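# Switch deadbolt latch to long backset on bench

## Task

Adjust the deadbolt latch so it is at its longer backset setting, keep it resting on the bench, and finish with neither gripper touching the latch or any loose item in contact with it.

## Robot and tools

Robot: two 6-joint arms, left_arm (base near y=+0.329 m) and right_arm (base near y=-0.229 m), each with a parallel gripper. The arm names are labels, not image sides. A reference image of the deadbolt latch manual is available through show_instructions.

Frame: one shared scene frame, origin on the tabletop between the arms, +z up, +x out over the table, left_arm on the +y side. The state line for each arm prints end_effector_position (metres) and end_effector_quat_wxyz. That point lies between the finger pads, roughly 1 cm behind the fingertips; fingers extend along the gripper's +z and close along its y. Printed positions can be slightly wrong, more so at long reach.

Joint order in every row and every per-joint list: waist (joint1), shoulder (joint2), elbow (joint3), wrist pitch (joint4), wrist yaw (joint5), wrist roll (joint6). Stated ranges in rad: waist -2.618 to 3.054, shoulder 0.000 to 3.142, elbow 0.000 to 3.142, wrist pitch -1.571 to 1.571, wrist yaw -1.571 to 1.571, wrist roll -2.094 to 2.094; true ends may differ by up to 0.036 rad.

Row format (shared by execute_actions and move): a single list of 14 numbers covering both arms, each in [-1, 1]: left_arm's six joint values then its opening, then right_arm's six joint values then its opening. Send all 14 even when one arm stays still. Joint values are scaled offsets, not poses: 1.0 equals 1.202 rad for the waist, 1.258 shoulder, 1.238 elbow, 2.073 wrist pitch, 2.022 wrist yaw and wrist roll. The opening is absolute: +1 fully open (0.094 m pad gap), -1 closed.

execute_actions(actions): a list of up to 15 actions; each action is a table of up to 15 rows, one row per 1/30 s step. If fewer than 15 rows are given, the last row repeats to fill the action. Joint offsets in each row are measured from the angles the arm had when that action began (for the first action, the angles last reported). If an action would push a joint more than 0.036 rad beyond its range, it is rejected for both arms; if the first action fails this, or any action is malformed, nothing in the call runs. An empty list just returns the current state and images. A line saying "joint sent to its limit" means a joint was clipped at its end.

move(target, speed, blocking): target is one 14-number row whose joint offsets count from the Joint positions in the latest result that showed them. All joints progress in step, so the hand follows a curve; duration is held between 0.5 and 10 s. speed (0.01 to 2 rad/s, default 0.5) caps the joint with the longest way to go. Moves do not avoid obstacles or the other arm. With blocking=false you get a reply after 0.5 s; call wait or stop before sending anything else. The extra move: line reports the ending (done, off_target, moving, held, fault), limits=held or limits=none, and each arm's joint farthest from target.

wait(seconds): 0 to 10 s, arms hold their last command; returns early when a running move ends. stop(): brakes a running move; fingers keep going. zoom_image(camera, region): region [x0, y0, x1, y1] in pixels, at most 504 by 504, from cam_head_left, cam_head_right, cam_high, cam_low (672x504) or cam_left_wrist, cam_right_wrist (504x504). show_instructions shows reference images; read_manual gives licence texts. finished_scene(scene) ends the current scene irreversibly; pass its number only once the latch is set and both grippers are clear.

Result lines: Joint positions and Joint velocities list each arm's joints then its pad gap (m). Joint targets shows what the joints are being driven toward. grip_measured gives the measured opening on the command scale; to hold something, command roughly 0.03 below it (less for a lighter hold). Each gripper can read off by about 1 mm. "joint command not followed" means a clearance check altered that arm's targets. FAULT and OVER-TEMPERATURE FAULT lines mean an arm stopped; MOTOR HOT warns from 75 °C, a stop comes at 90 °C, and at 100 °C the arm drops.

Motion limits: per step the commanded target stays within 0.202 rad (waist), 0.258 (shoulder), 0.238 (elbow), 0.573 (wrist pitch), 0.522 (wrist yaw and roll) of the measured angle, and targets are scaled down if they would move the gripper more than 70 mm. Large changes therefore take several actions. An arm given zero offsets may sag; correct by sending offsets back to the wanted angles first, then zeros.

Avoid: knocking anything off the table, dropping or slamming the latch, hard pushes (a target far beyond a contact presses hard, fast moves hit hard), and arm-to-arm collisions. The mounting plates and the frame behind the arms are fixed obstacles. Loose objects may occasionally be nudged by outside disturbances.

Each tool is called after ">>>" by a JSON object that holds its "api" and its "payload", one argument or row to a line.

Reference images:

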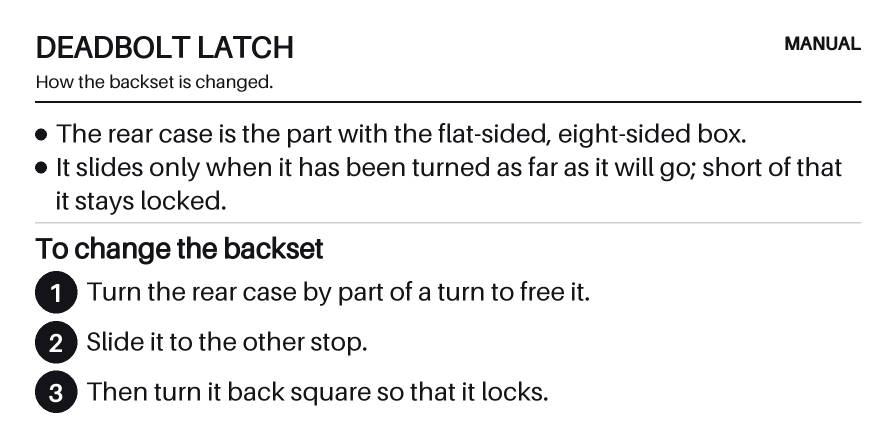

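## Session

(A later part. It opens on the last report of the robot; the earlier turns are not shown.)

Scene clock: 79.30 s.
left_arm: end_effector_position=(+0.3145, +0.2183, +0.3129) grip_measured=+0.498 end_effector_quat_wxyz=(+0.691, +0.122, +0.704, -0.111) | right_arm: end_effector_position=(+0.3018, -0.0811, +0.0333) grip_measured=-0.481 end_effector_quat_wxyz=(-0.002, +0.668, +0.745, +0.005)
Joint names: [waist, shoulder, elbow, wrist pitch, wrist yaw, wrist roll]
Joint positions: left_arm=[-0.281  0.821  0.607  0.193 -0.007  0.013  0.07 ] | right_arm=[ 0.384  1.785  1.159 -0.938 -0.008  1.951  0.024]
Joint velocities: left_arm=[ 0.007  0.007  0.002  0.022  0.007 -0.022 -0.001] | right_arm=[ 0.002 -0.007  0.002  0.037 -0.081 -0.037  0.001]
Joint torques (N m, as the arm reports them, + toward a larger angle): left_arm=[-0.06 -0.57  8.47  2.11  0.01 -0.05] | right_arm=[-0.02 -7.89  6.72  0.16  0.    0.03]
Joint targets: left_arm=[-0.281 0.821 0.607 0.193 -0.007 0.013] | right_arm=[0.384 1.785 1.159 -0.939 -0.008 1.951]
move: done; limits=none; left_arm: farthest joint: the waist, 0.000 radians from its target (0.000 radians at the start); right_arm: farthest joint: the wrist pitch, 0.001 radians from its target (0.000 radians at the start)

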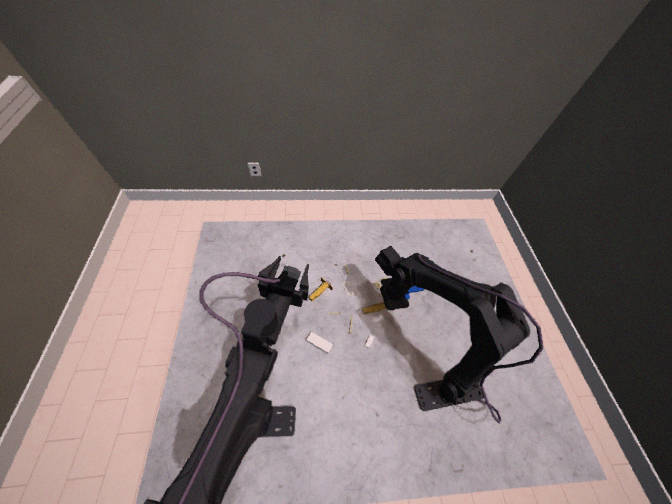

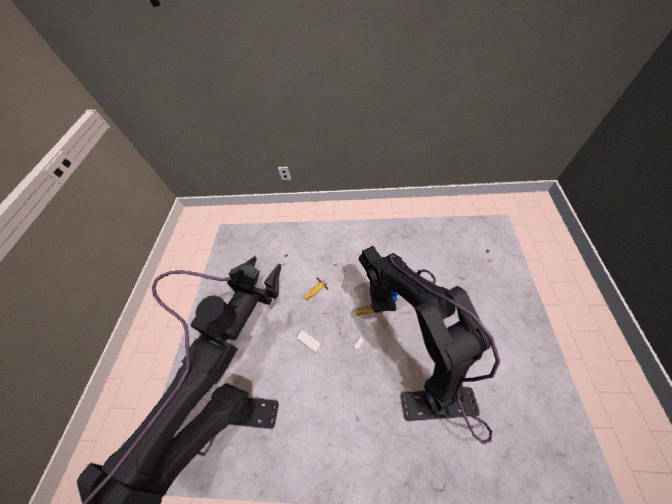

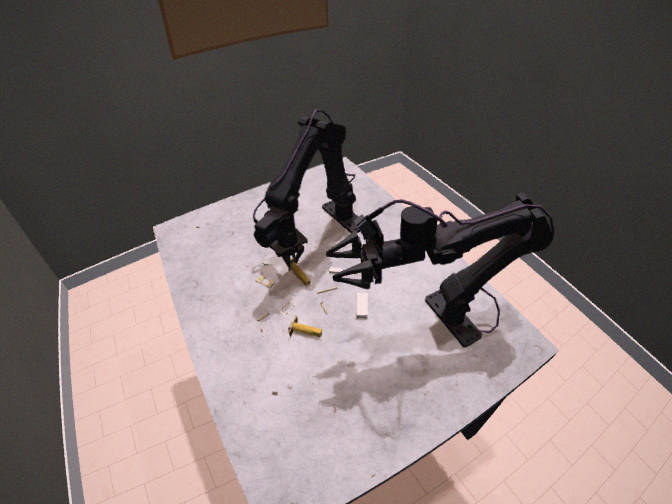

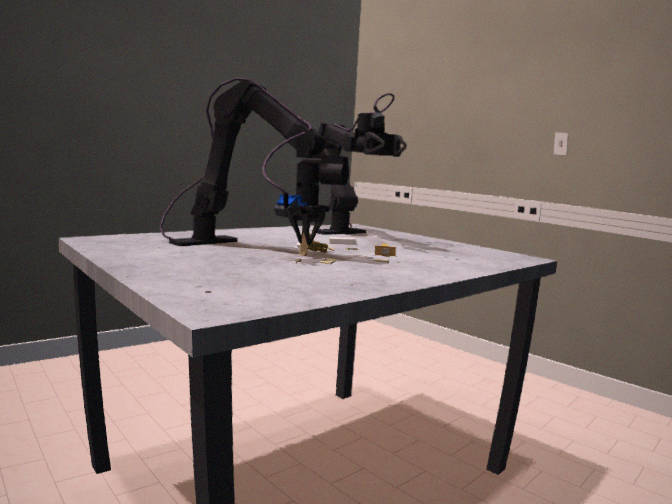

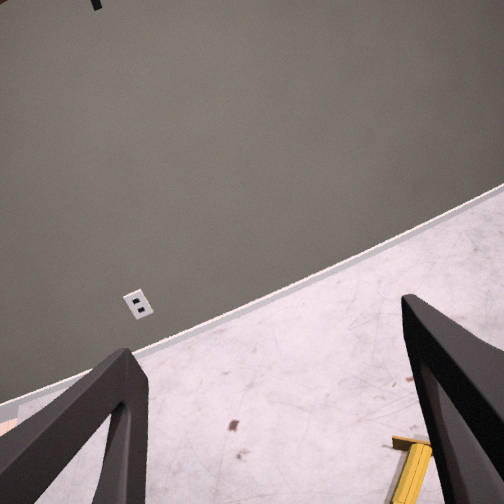

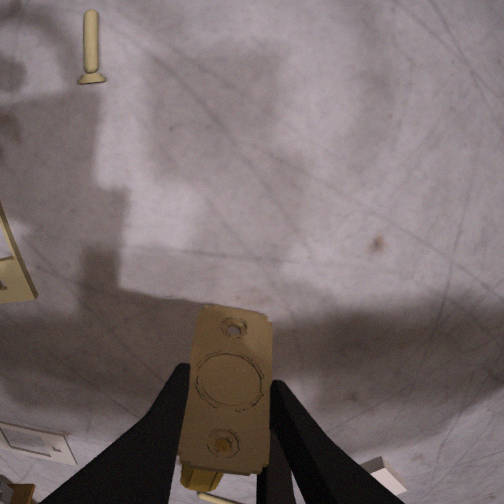

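>>> {"api": "move", "payload": {
  "target": [-0.25,0.35,-0.13,0.29,0,0,0.2,0,-0.062,0.35,-0.231,0,0,-0.53],
  "speed": 0.7
}}

>>> {"api": "move", "payload": {
  "target": [-0.255,0.36,-0.145,0.30,0,0,0.2,-0.161,0,0,0,-0.105,-0.36,-0.53],
  "speed": 0.7
}}

Scene clock: 100.27 s.
left_arm: end_effector_position=(+0.3165, +0.0949, +0.2307) grip_measured=+0.202 end_effector_quat_wxyz=(+0.669, +0.223, +0.677, -0.211) | right_arm: end_effector_position=(+0.3043, -0.0798, +0.1516) grip_measured=-0.481 end_effector_quat_wxyz=(-0.002, +0.668, +0.745, +0.007)
Joint names: [waist, shoulder, elbow, wrist pitch, wrist yaw, wrist roll]
Joint positions: left_arm=[-0.575  1.257  0.452  0.788 -0.008  0.013  0.056] | right_arm=[ 0.384  1.722  1.563 -1.4   -0.008  1.951  0.024]
Joint velocities: left_arm=[-0.027  0.012 -0.022 -0.037 -0.007 -0.022  0.001] | right_arm=[-0.022  0.012 -0.017 -0.125  0.095  0.081 -0.001]
Joint torques (N m, as the arm reports them, + toward a larger angle): left_arm=[-0.49 -3.1   7.04  2.17  0.01 -0.04] | right_arm=[-0.07 -8.61  9.36 -0.04  0.03  0.01]
Joint targets: left_arm=[-0.581 1.262 0.446 0.794 -0.007 0.013] | right_arm=[0.384 1.707 1.592 -1.417 -0.008 1.951]
move: off_target (right_arm); limits=none; left_arm: farthest joint: the waist, 0.006 radians from its target (0.300 radians at the start); right_arm: farthest joint: the elbow, 0.029 radians from its target (0.433 radians at the start)

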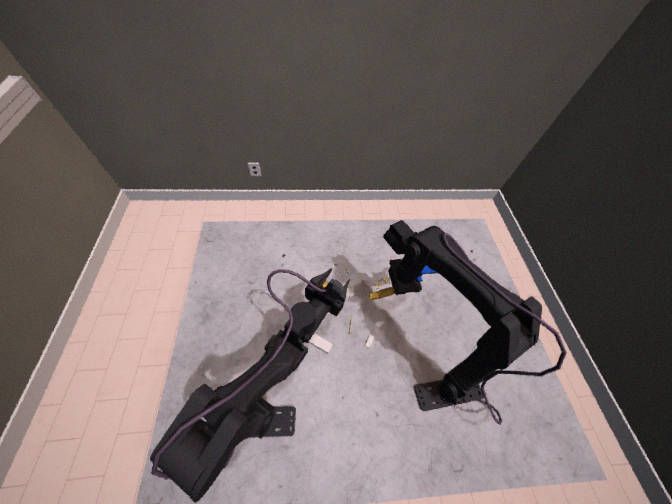

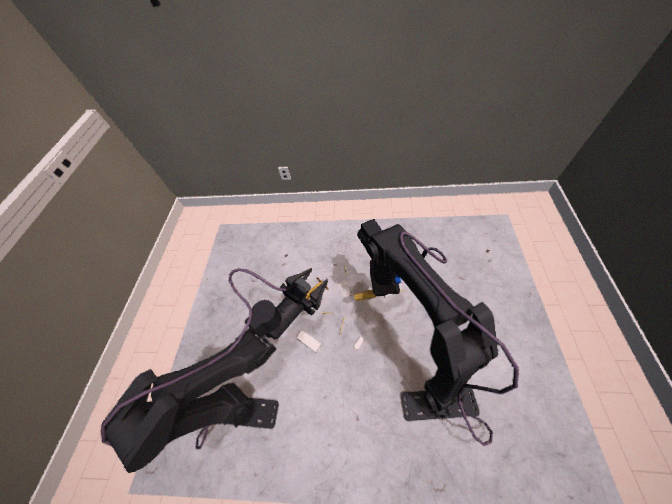

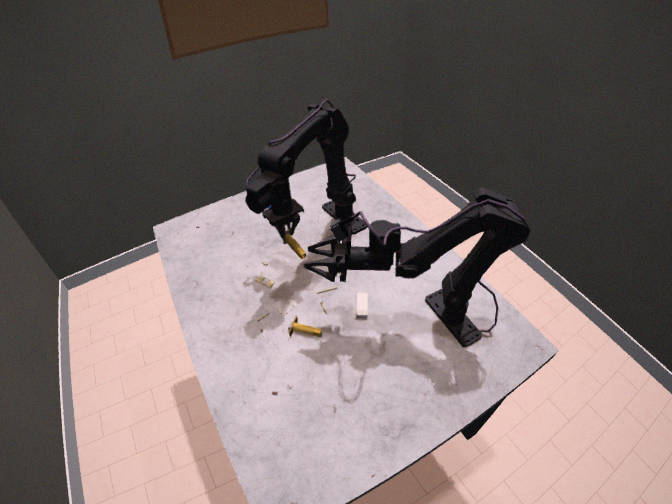

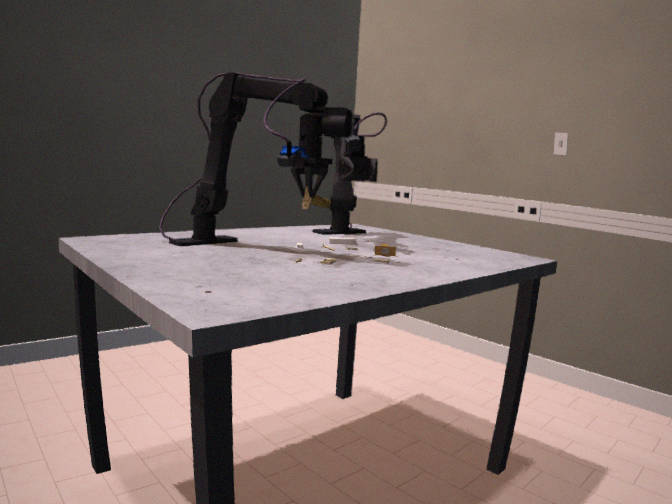

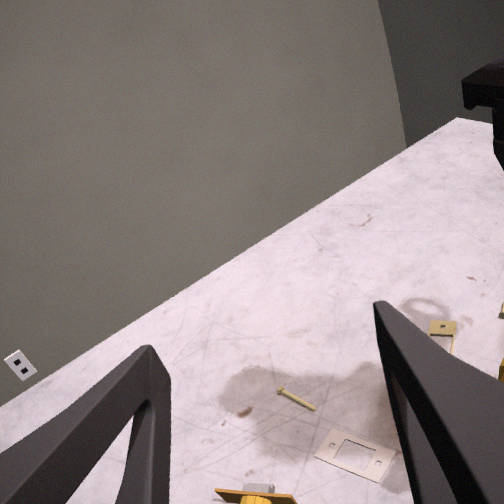

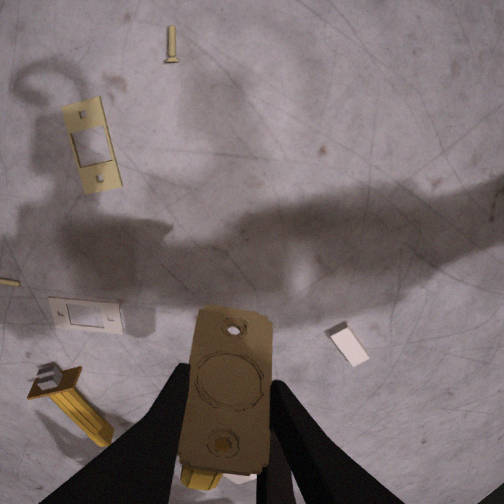

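Scene clock: 102.17 s.
left_arm: end_effector_position=(+0.2326, +0.0098, +0.1448) grip_measured=+0.202 end_effector_quat_wxyz=(+0.632, +0.321, +0.635, -0.309) | right_arm: end_effector_position=(+0.3167, -0.1000, +0.1553) grip_measured=-0.481 end_effector_quat_wxyz=(-0.067, +0.447, +0.889, +0.078)
Joint names: [waist, shoulder, elbow, wrist pitch, wrist yaw, wrist roll]
Joint positions: left_arm=[-0.875  1.7    0.284  1.404 -0.009  0.013  0.056] | right_arm=[ 0.198  1.722  1.563 -1.4   -0.205  1.235  0.024]
Joint velocities: left_arm=[-0.012  0.007 -0.012 -0.066 -0.095 -0.022  0.001] | right_arm=[-0.007 -0.012 -0.007  0.022 -0.022 -0.051 -0.001]
Joint torques (N m, as the arm reports them, + toward a larger angle): left_arm=[-0.54 -4.46  3.77  2.2  -0.01 -0.04] | right_arm=[-0.56 -7.44  6.9   0.18 -0.24 -0.12]
Joint targets: left_arm=[-0.882 1.710 0.273 1.410 -0.008 0.013] | right_arm=[0.190 1.722 1.563 -1.400 -0.220 1.223]
move: done; limits=none; left_arm: farthest joint: the elbow, 0.012 radians from its target (0.180 radians at the start); right_arm: farthest joint: the wrist yaw, 0.015 radians from its target (0.213 radians at the start)

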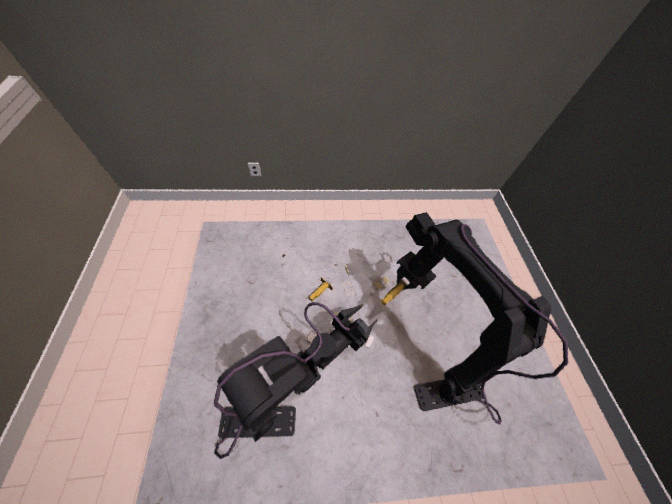

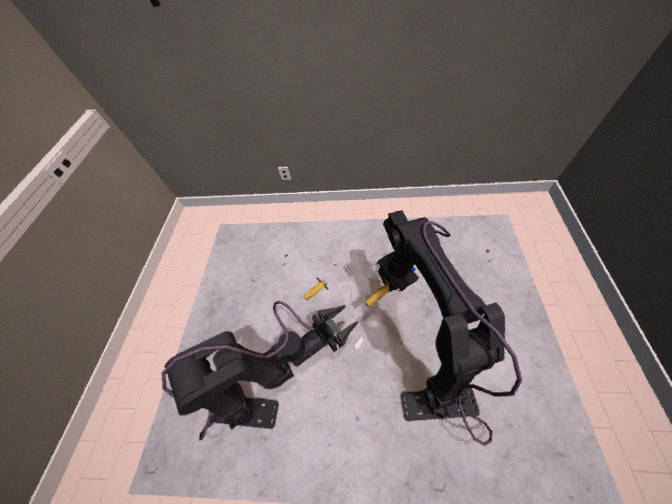

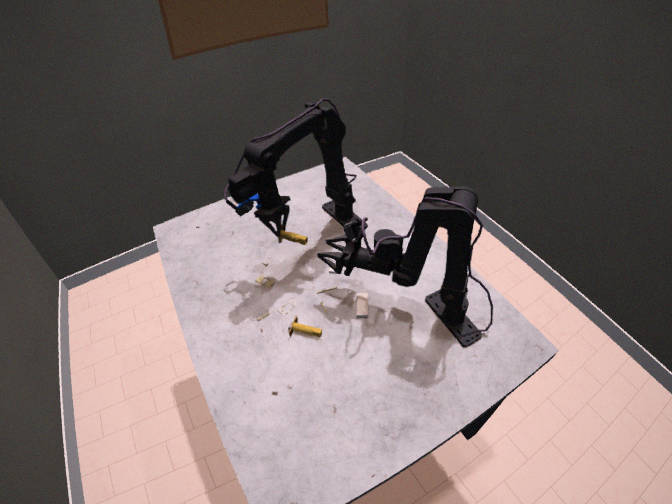

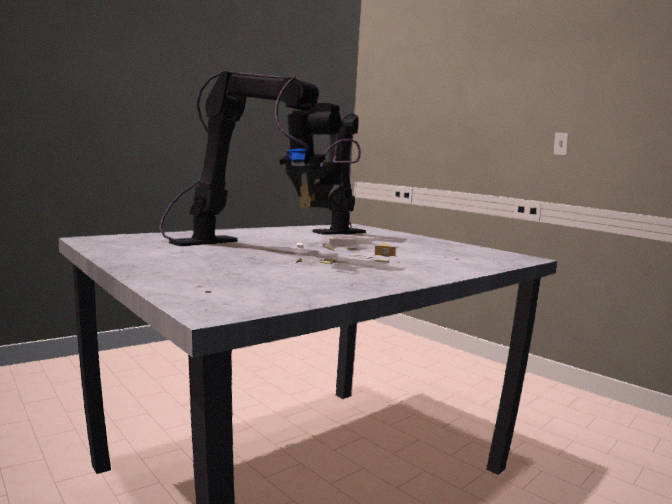

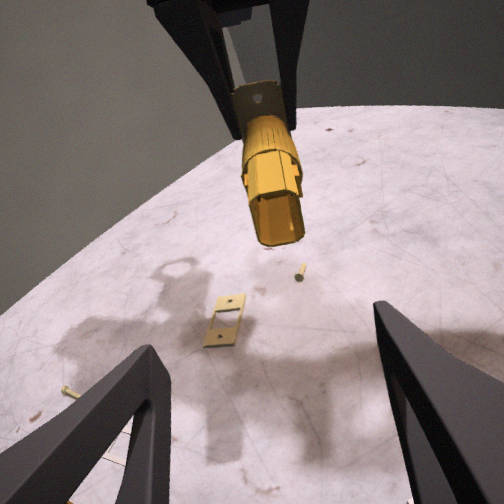

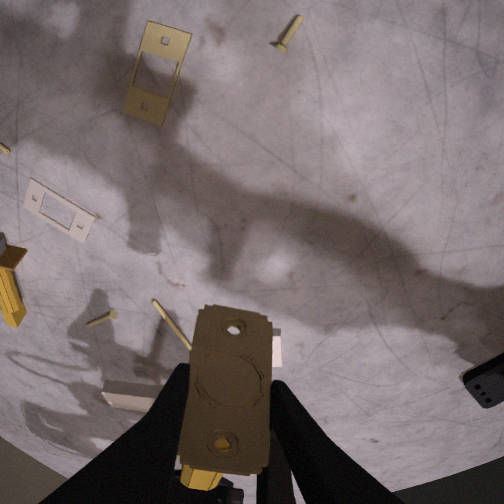

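>>> {"api": "move", "payload": {
  "target": [-0.012,0.107,0.175,-0.033,0,0,0.2,0,0,0,0,0,0,-0.53],
  "speed": 0.3
}}

>>> {"api": "zoom_image", "payload": {
  "camera": "cam_high",
  "region": [250,190,370,290]
}}

>>> {"api": "zoom_image", "payload": {
  "camera": "cam_head_left",
  "region": [340,260,440,350]
}}

>>> {"api": "zoom_image", "payload": {
  "camera": "cam_low",
  "region": [265,150,355,230]
}}

Scene clock: 111.33 s.
left_arm: end_effector_position=(+0.2590, -0.0310, +0.1512) grip_measured=+0.202 end_effector_quat_wxyz=(+0.637, +0.320, +0.628, -0.314) | right_arm: end_effector_position=(+0.3167, -0.1000, +0.1553) grip_measured=-0.481 end_effector_quat_wxyz=(-0.067, +0.446, +0.889, +0.078)
Joint names: [waist, shoulder, elbow, wrist pitch, wrist yaw, wrist roll]
Joint positions: left_arm=[-0.882  1.822  0.48   1.35  -0.009  0.013  0.056] | right_arm=[ 0.198  1.722  1.563 -1.4   -0.205  1.235  0.024]
Joint velocities: left_arm=[ 0.002 -0.017  0.017 -0.022  0.007 -0.022 -0.001] | right_arm=[-0.002  0.007  0.002  0.007  0.037 -0.066 -0.001]
Joint torques (N m, as the arm reports them, + toward a larger angle): left_arm=[-0.55 -5.88  6.98  1.96 -0.01 -0.04] | right_arm=[-0.14 -7.66  6.98  0.14 -0.09  0.01]
Joint targets: left_arm=[-0.890 1.835 0.501 1.336 -0.009 0.013] | right_arm=[0.198 1.722 1.563 -1.400 -0.205 1.235]
move: done; limits=none; left_arm: farthest joint: the elbow, 0.020 radians from its target (0.216 radians at the start); right_arm: farthest joint: the waist, 0.000 radians from its target (0.000 radians at the start)

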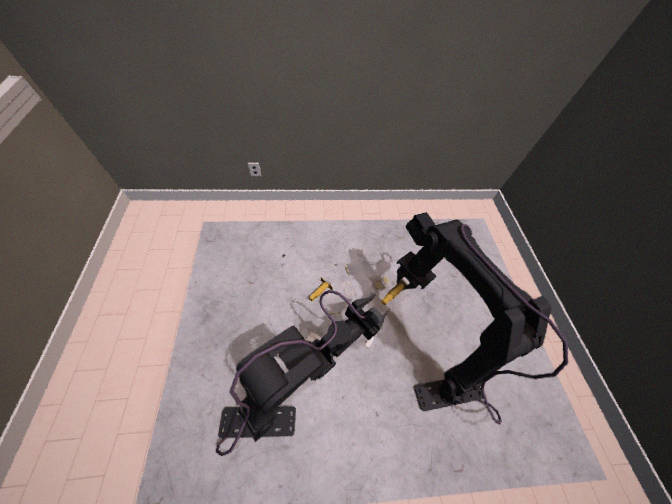

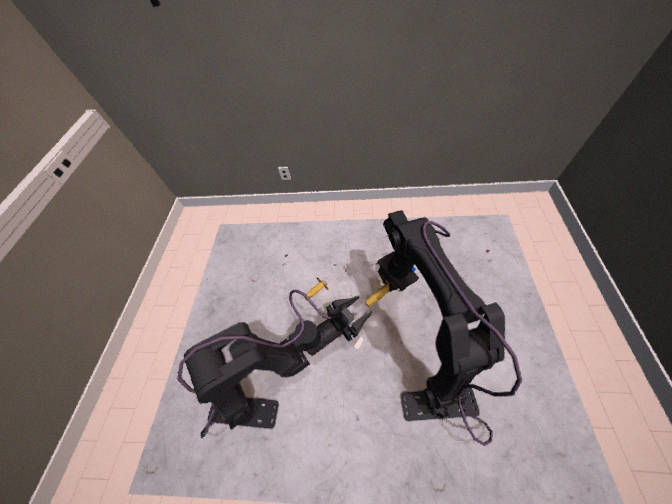

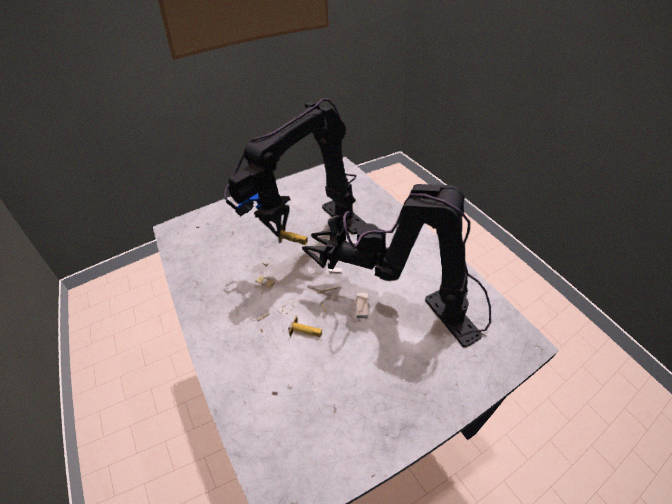

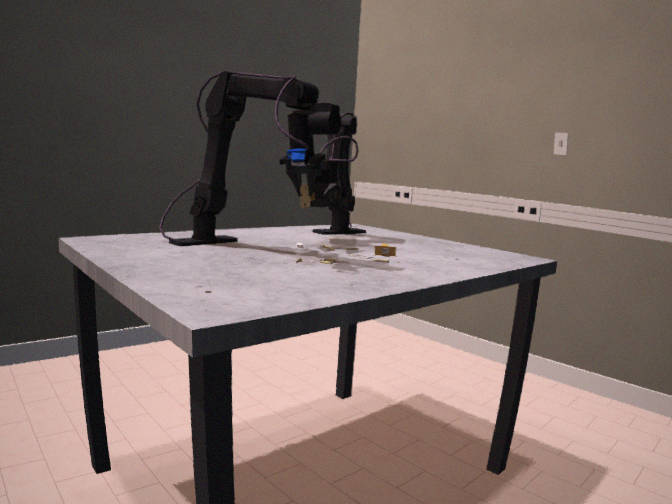

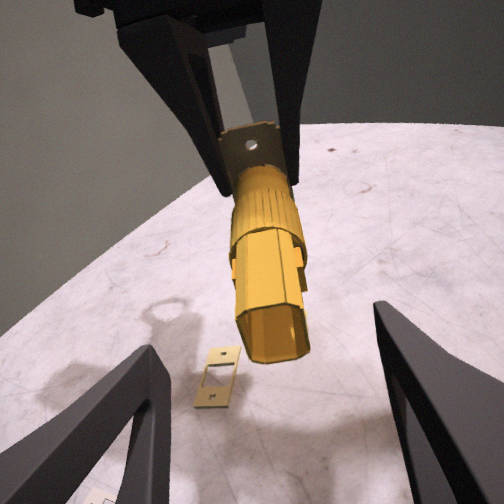

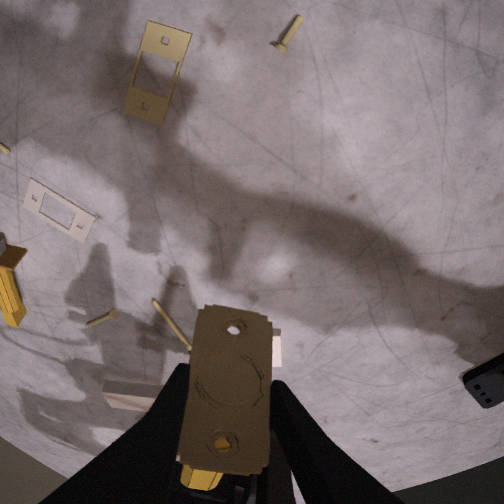

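Region (250, 190, 370, 290) of cam_high's 672x504 image, scaled by 4.200, with more detail than that image has.

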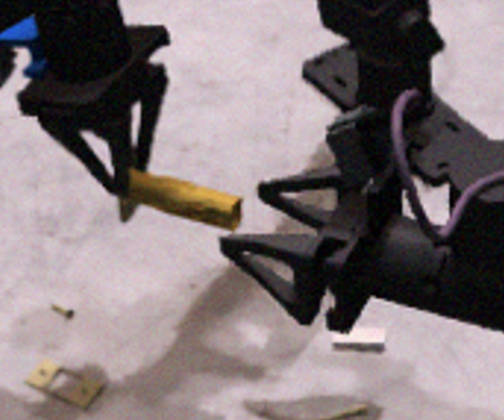

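Region (340, 260, 440, 350) of cam_head_left's 672x504 image, scaled by 5.040, with more detail than that image has; it fills the top 454 rows of this view, and the rest is white.

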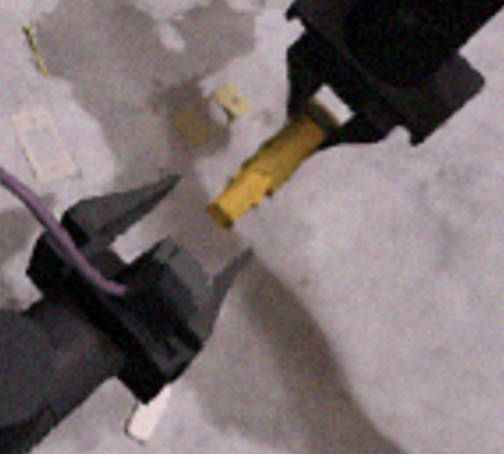

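Region (265, 150, 355, 230) of cam_low's 672x504 image, scaled by 5.600, with more detail than that image has.

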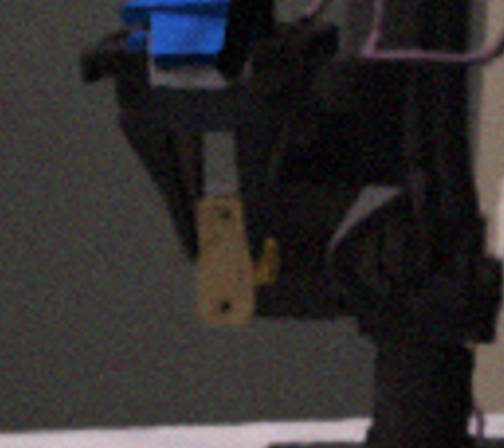

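>>> {"api": "move", "payload": {
  "target": [-0.009,0.045,0.071,-0.022,0,0,-0.3,0,0,0,0,0,0,-0.53],
  "speed": 0.2
}}

>>> {"api": "zoom_image", "payload": {
  "camera": "cam_high",
  "region": [260,200,340,270]
}}

Scene clock: 118.93 s.
left_arm: end_effector_position=(+0.2672, -0.0449, +0.1477) grip_measured=-0.298 end_effector_quat_wxyz=(+0.633, +0.323, +0.630, -0.314) | right_arm: end_effector_position=(+0.3167, -0.1000, +0.1553) grip_measured=-0.481 end_effector_quat_wxyz=(-0.067, +0.446, +0.889, +0.078)
Joint names: [waist, shoulder, elbow, wrist pitch, wrist yaw, wrist roll]
Joint positions: left_arm=[-0.886  1.868  0.546  1.319 -0.009  0.013  0.033] | right_arm=[ 0.198  1.722  1.563 -1.4   -0.205  1.235  0.024]
Joint velocities: left_arm=[-0.002  0.002 -0.012 -0.051 -0.066 -0.022 -0.001] | right_arm=[ 0.012 -0.002  0.007 -0.051 -0.066 -0.037 -0.   ]
Joint torques (N m, as the arm reports them, + toward a larger angle): left_arm=[-0.56 -6.52  7.17  1.98  0.   -0.04] | right_arm=[-0.12 -7.66  6.99  0.17 -0.03 -0.03]
Joint targets: left_arm=[-0.893 1.879 0.568 1.305 -0.009 0.013] | right_arm=[0.198 1.722 1.563 -1.400 -0.205 1.235]
move: off_target (left_arm); limits=none; left_arm: farthest joint: the elbow, 0.022 radians from its target (0.088 radians at the start); right_arm: farthest joint: the waist, 0.000 radians from its target (0.000 radians at the start)

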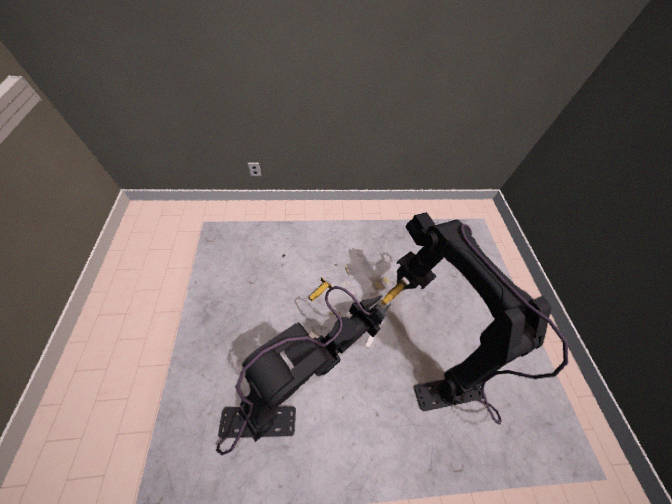

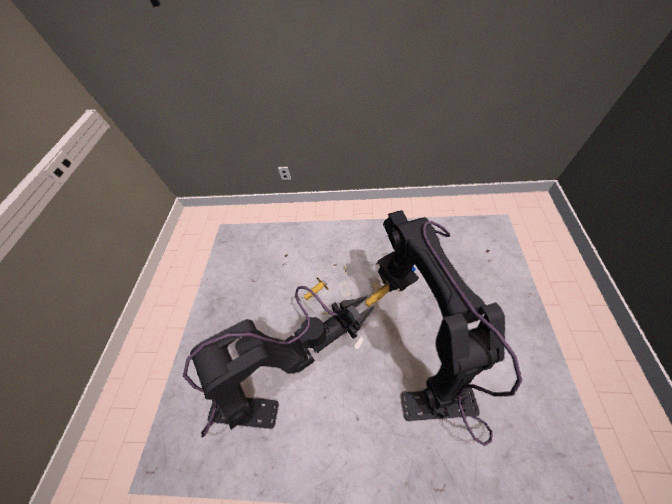

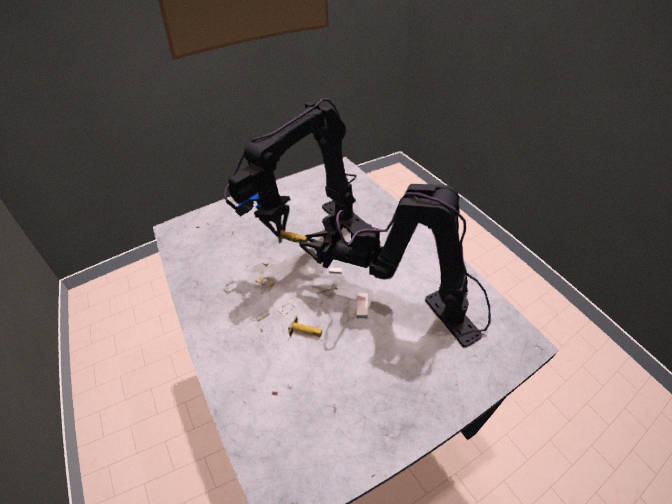

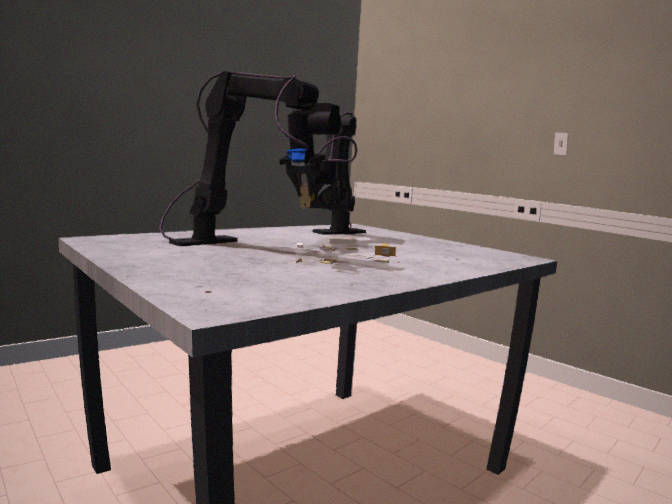

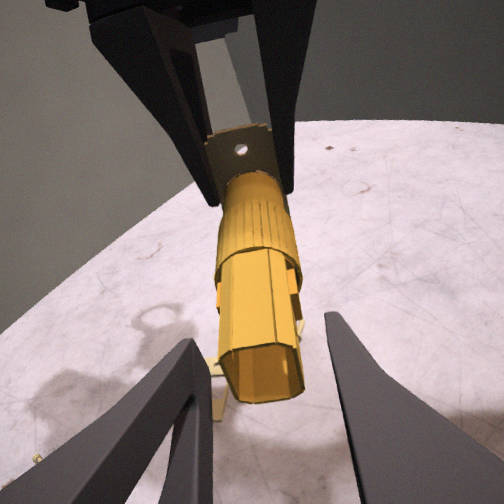

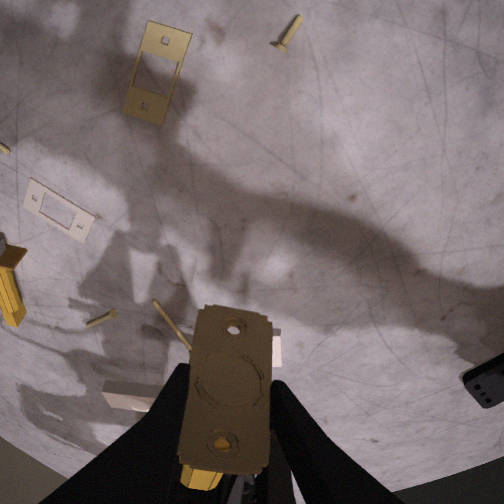

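Region (260, 200, 340, 270) of cam_high's 672x504 image, scaled by 6.300, with more detail than that image has; it fills the top 441 rows of this view, and the rest is white.

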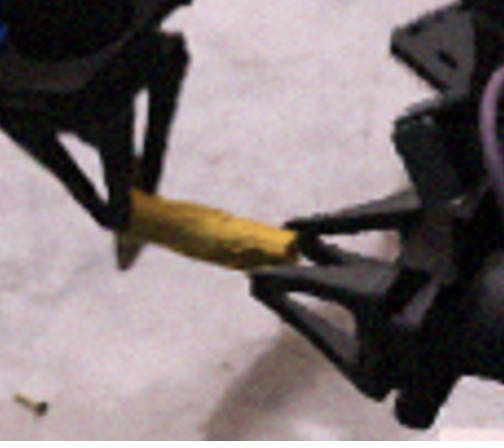

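>>> {"api": "execute_actions", "payload": {
  "actions": [
    [[0.011,0,0.027,0,0,0,-0.3,0,0,0,0,0,0,-0.53]],
    [[0,0,0,0,0,0,-0.5,0,0,0,0,0,0,-0.53]]
  ]
}}

>>> {"api": "zoom_image", "payload": {
  "camera": "cam_high",
  "region": [260,200,340,270]
}}

Scene clock: 125.07 s.
left_arm: end_effector_position=(+0.2709, -0.0453, +0.1518) grip_measured=-0.498 end_effector_quat_wxyz=(+0.637, +0.319, +0.628, -0.314) | right_arm: end_effector_position=(+0.3170, -0.0999, +0.1553) grip_measured=-0.481 end_effector_quat_wxyz=(-0.066, +0.446, +0.889, +0.078)
Joint names: [waist, shoulder, elbow, wrist pitch, wrist yaw, wrist roll]
Joint positions: left_arm=[-0.879  1.868  0.557  1.318 -0.008  0.013  0.024] | right_arm=[ 0.198  1.722  1.563 -1.398 -0.205  1.235  0.024]
Joint velocities: left_arm=[ 0.002 -0.012  0.007 -0.037  0.037 -0.007 -0.001] | right_arm=[-0.007  0.007 -0.012 -0.007  0.037 -0.066  0.   ]
Joint torques (N m, as the arm reports them, + toward a larger angle): left_arm=[-0.02 -7.54  5.38  2.12 -0.02 -0.05] | right_arm=[ 0.07 -7.63  7.03  0.16 -0.13 -0.02]
Joint targets: left_arm=[-0.879 1.868 0.557 1.318 -0.009 0.013] | right_arm=[0.198 1.722 1.563 -1.400 -0.205 1.235]

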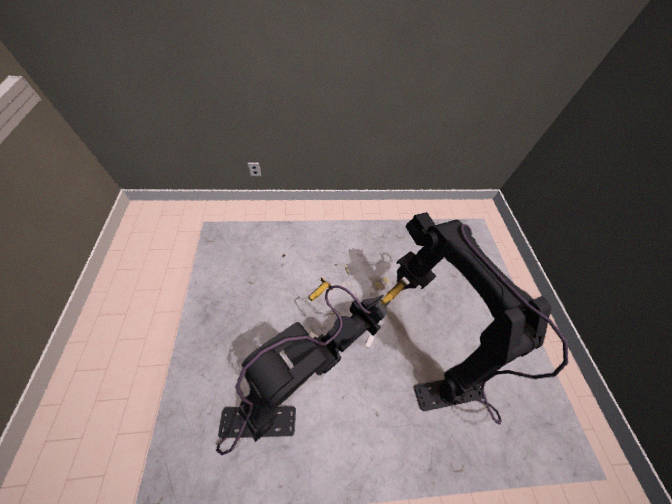

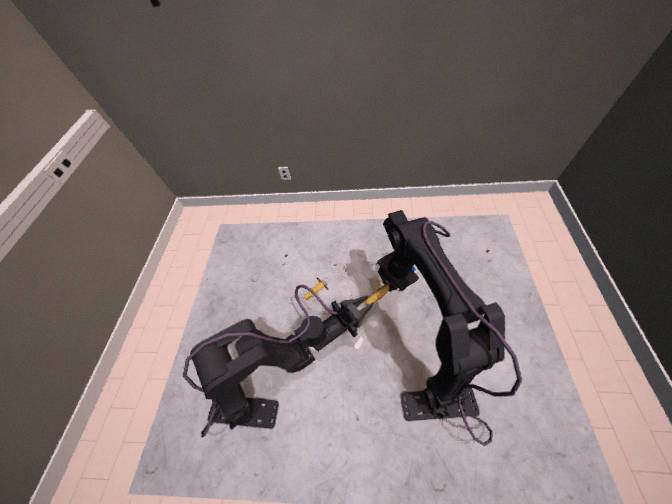

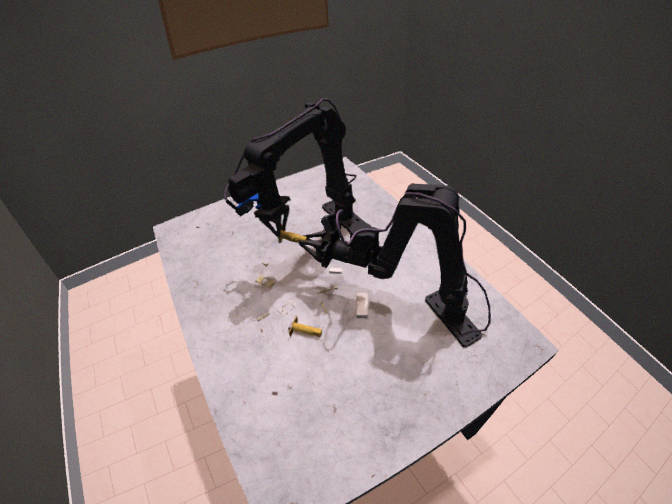

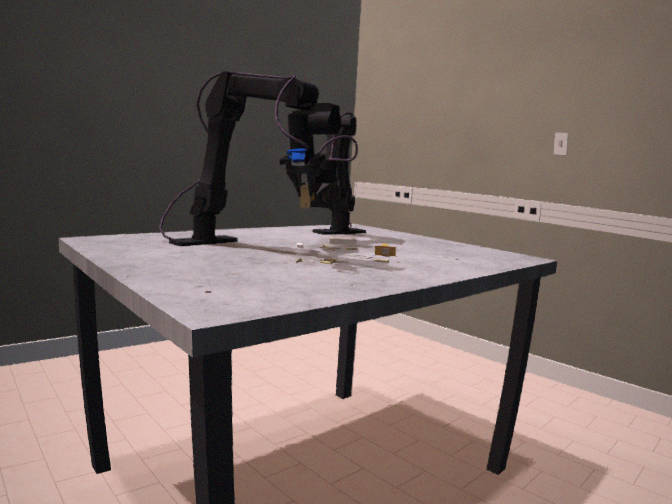

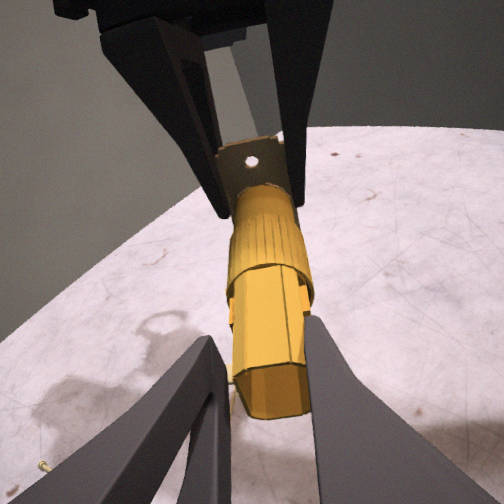

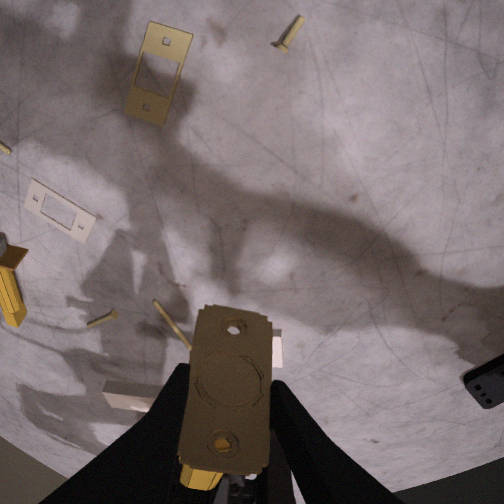

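Region (260, 200, 340, 270) of cam_high's 672x504 image, scaled by 6.300, with more detail than that image has; it fills the top 441 rows of this view, and the rest is white.

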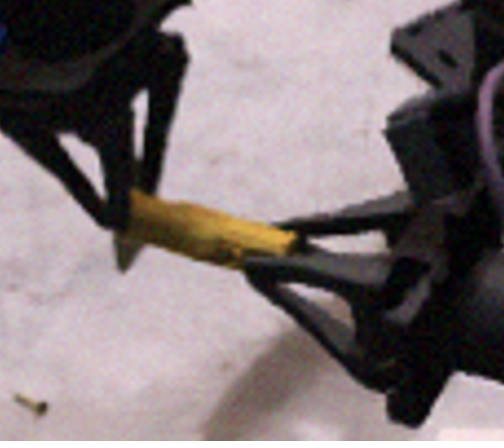

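Close, then test a small roll.

>>> {"api": "execute_actions", "payload": {
  "actions": [
    [[-0.007,0,0,0,0,0,-0.55,0,0,0,0,0,0,-0.53]],
    [[0,0,0,0,0,0,-0.63,0,0,0,0,0,0,-0.53]],
    [[0,0,0,0,0,-0.02,-0.63,0,0,0,0,0,0,-0.53],[0,0,0,0,0,-0.03,-0.63,0,0,0,0,0,0,-0.53],[0,0,0,0,0,-0.04,-0.63,0,0,0,0,0,0,-0.53],[0,0,0,0,0,-0.05,-0.63,0,0,0,0,0,0,-0.53]]
  ]
}}

Scene clock: 132.63 s.
left_arm: end_effector_position=(+0.2700, -0.0460, +0.1520) grip_measured=-0.625 end_effector_quat_wxyz=(+0.626, +0.299, +0.637, -0.336) | right_arm: end_effector_position=(+0.3180, -0.0996, +0.1553) grip_measured=-0.481 end_effector_quat_wxyz=(-0.065, +0.446, +0.889, +0.080)
Joint names: [waist, shoulder, elbow, wrist pitch, wrist yaw, wrist roll]
Joint positions: left_arm=[-0.881  1.868  0.557  1.319 -0.006 -0.053  0.018] | right_arm=[ 0.198  1.722  1.563 -1.394 -0.205  1.235  0.024]
Joint velocities: left_arm=[-0.012 -0.002 -0.017 -0.007 -0.081  0.007  0.001] | right_arm=[-0.007 -0.002 -0.022 -0.022  0.022 -0.051 -0.   ]
Joint torques (N m, as the arm reports them, + toward a larger angle): left_arm=[-0.01 -7.58  5.4   2.11 -0.01 -0.42] | right_arm=[-0.03 -7.55  6.98  0.16 -0.08  0.01]
Joint targets: left_arm=[-0.881 1.868 0.557 1.318 -0.006 -0.088] | right_arm=[0.198 1.722 1.563 -1.394 -0.205 1.235]

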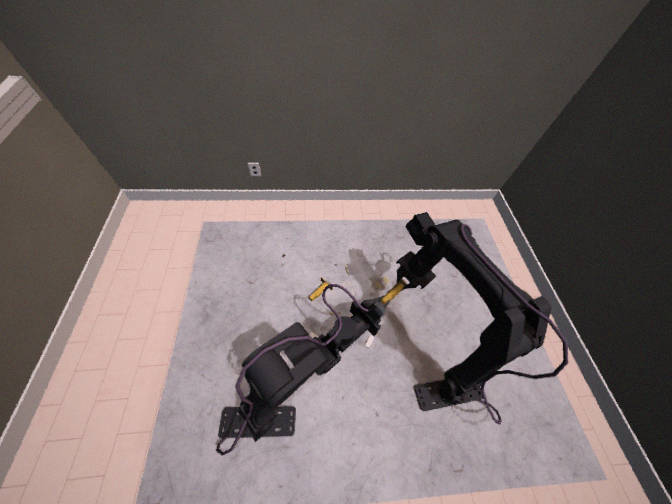

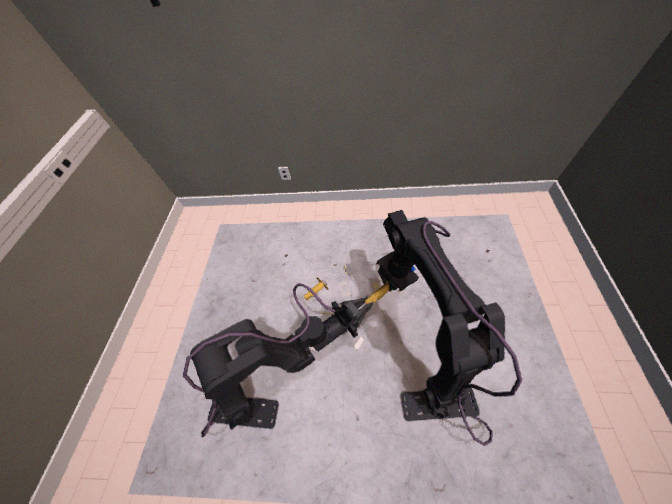

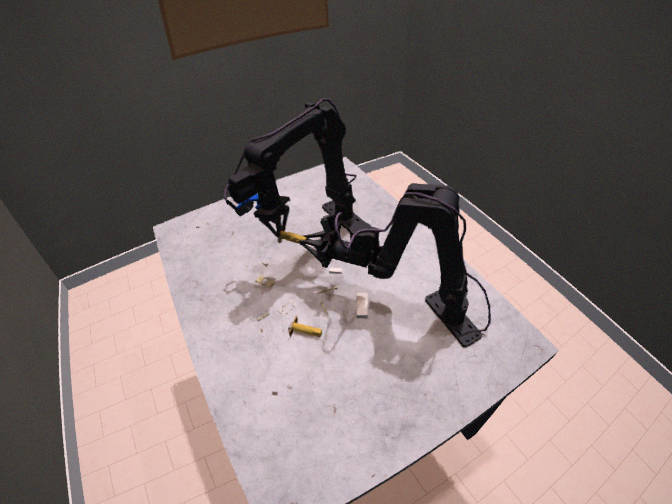

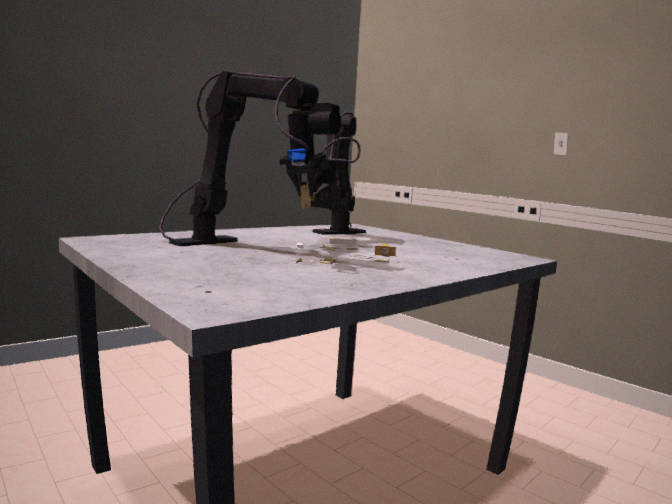

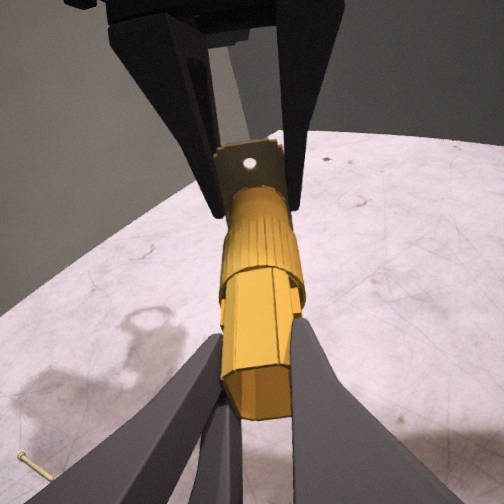

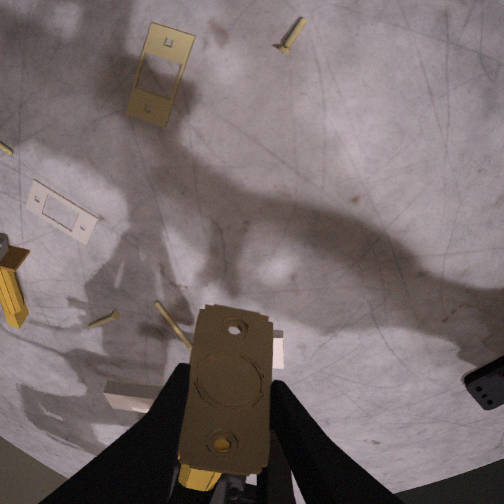

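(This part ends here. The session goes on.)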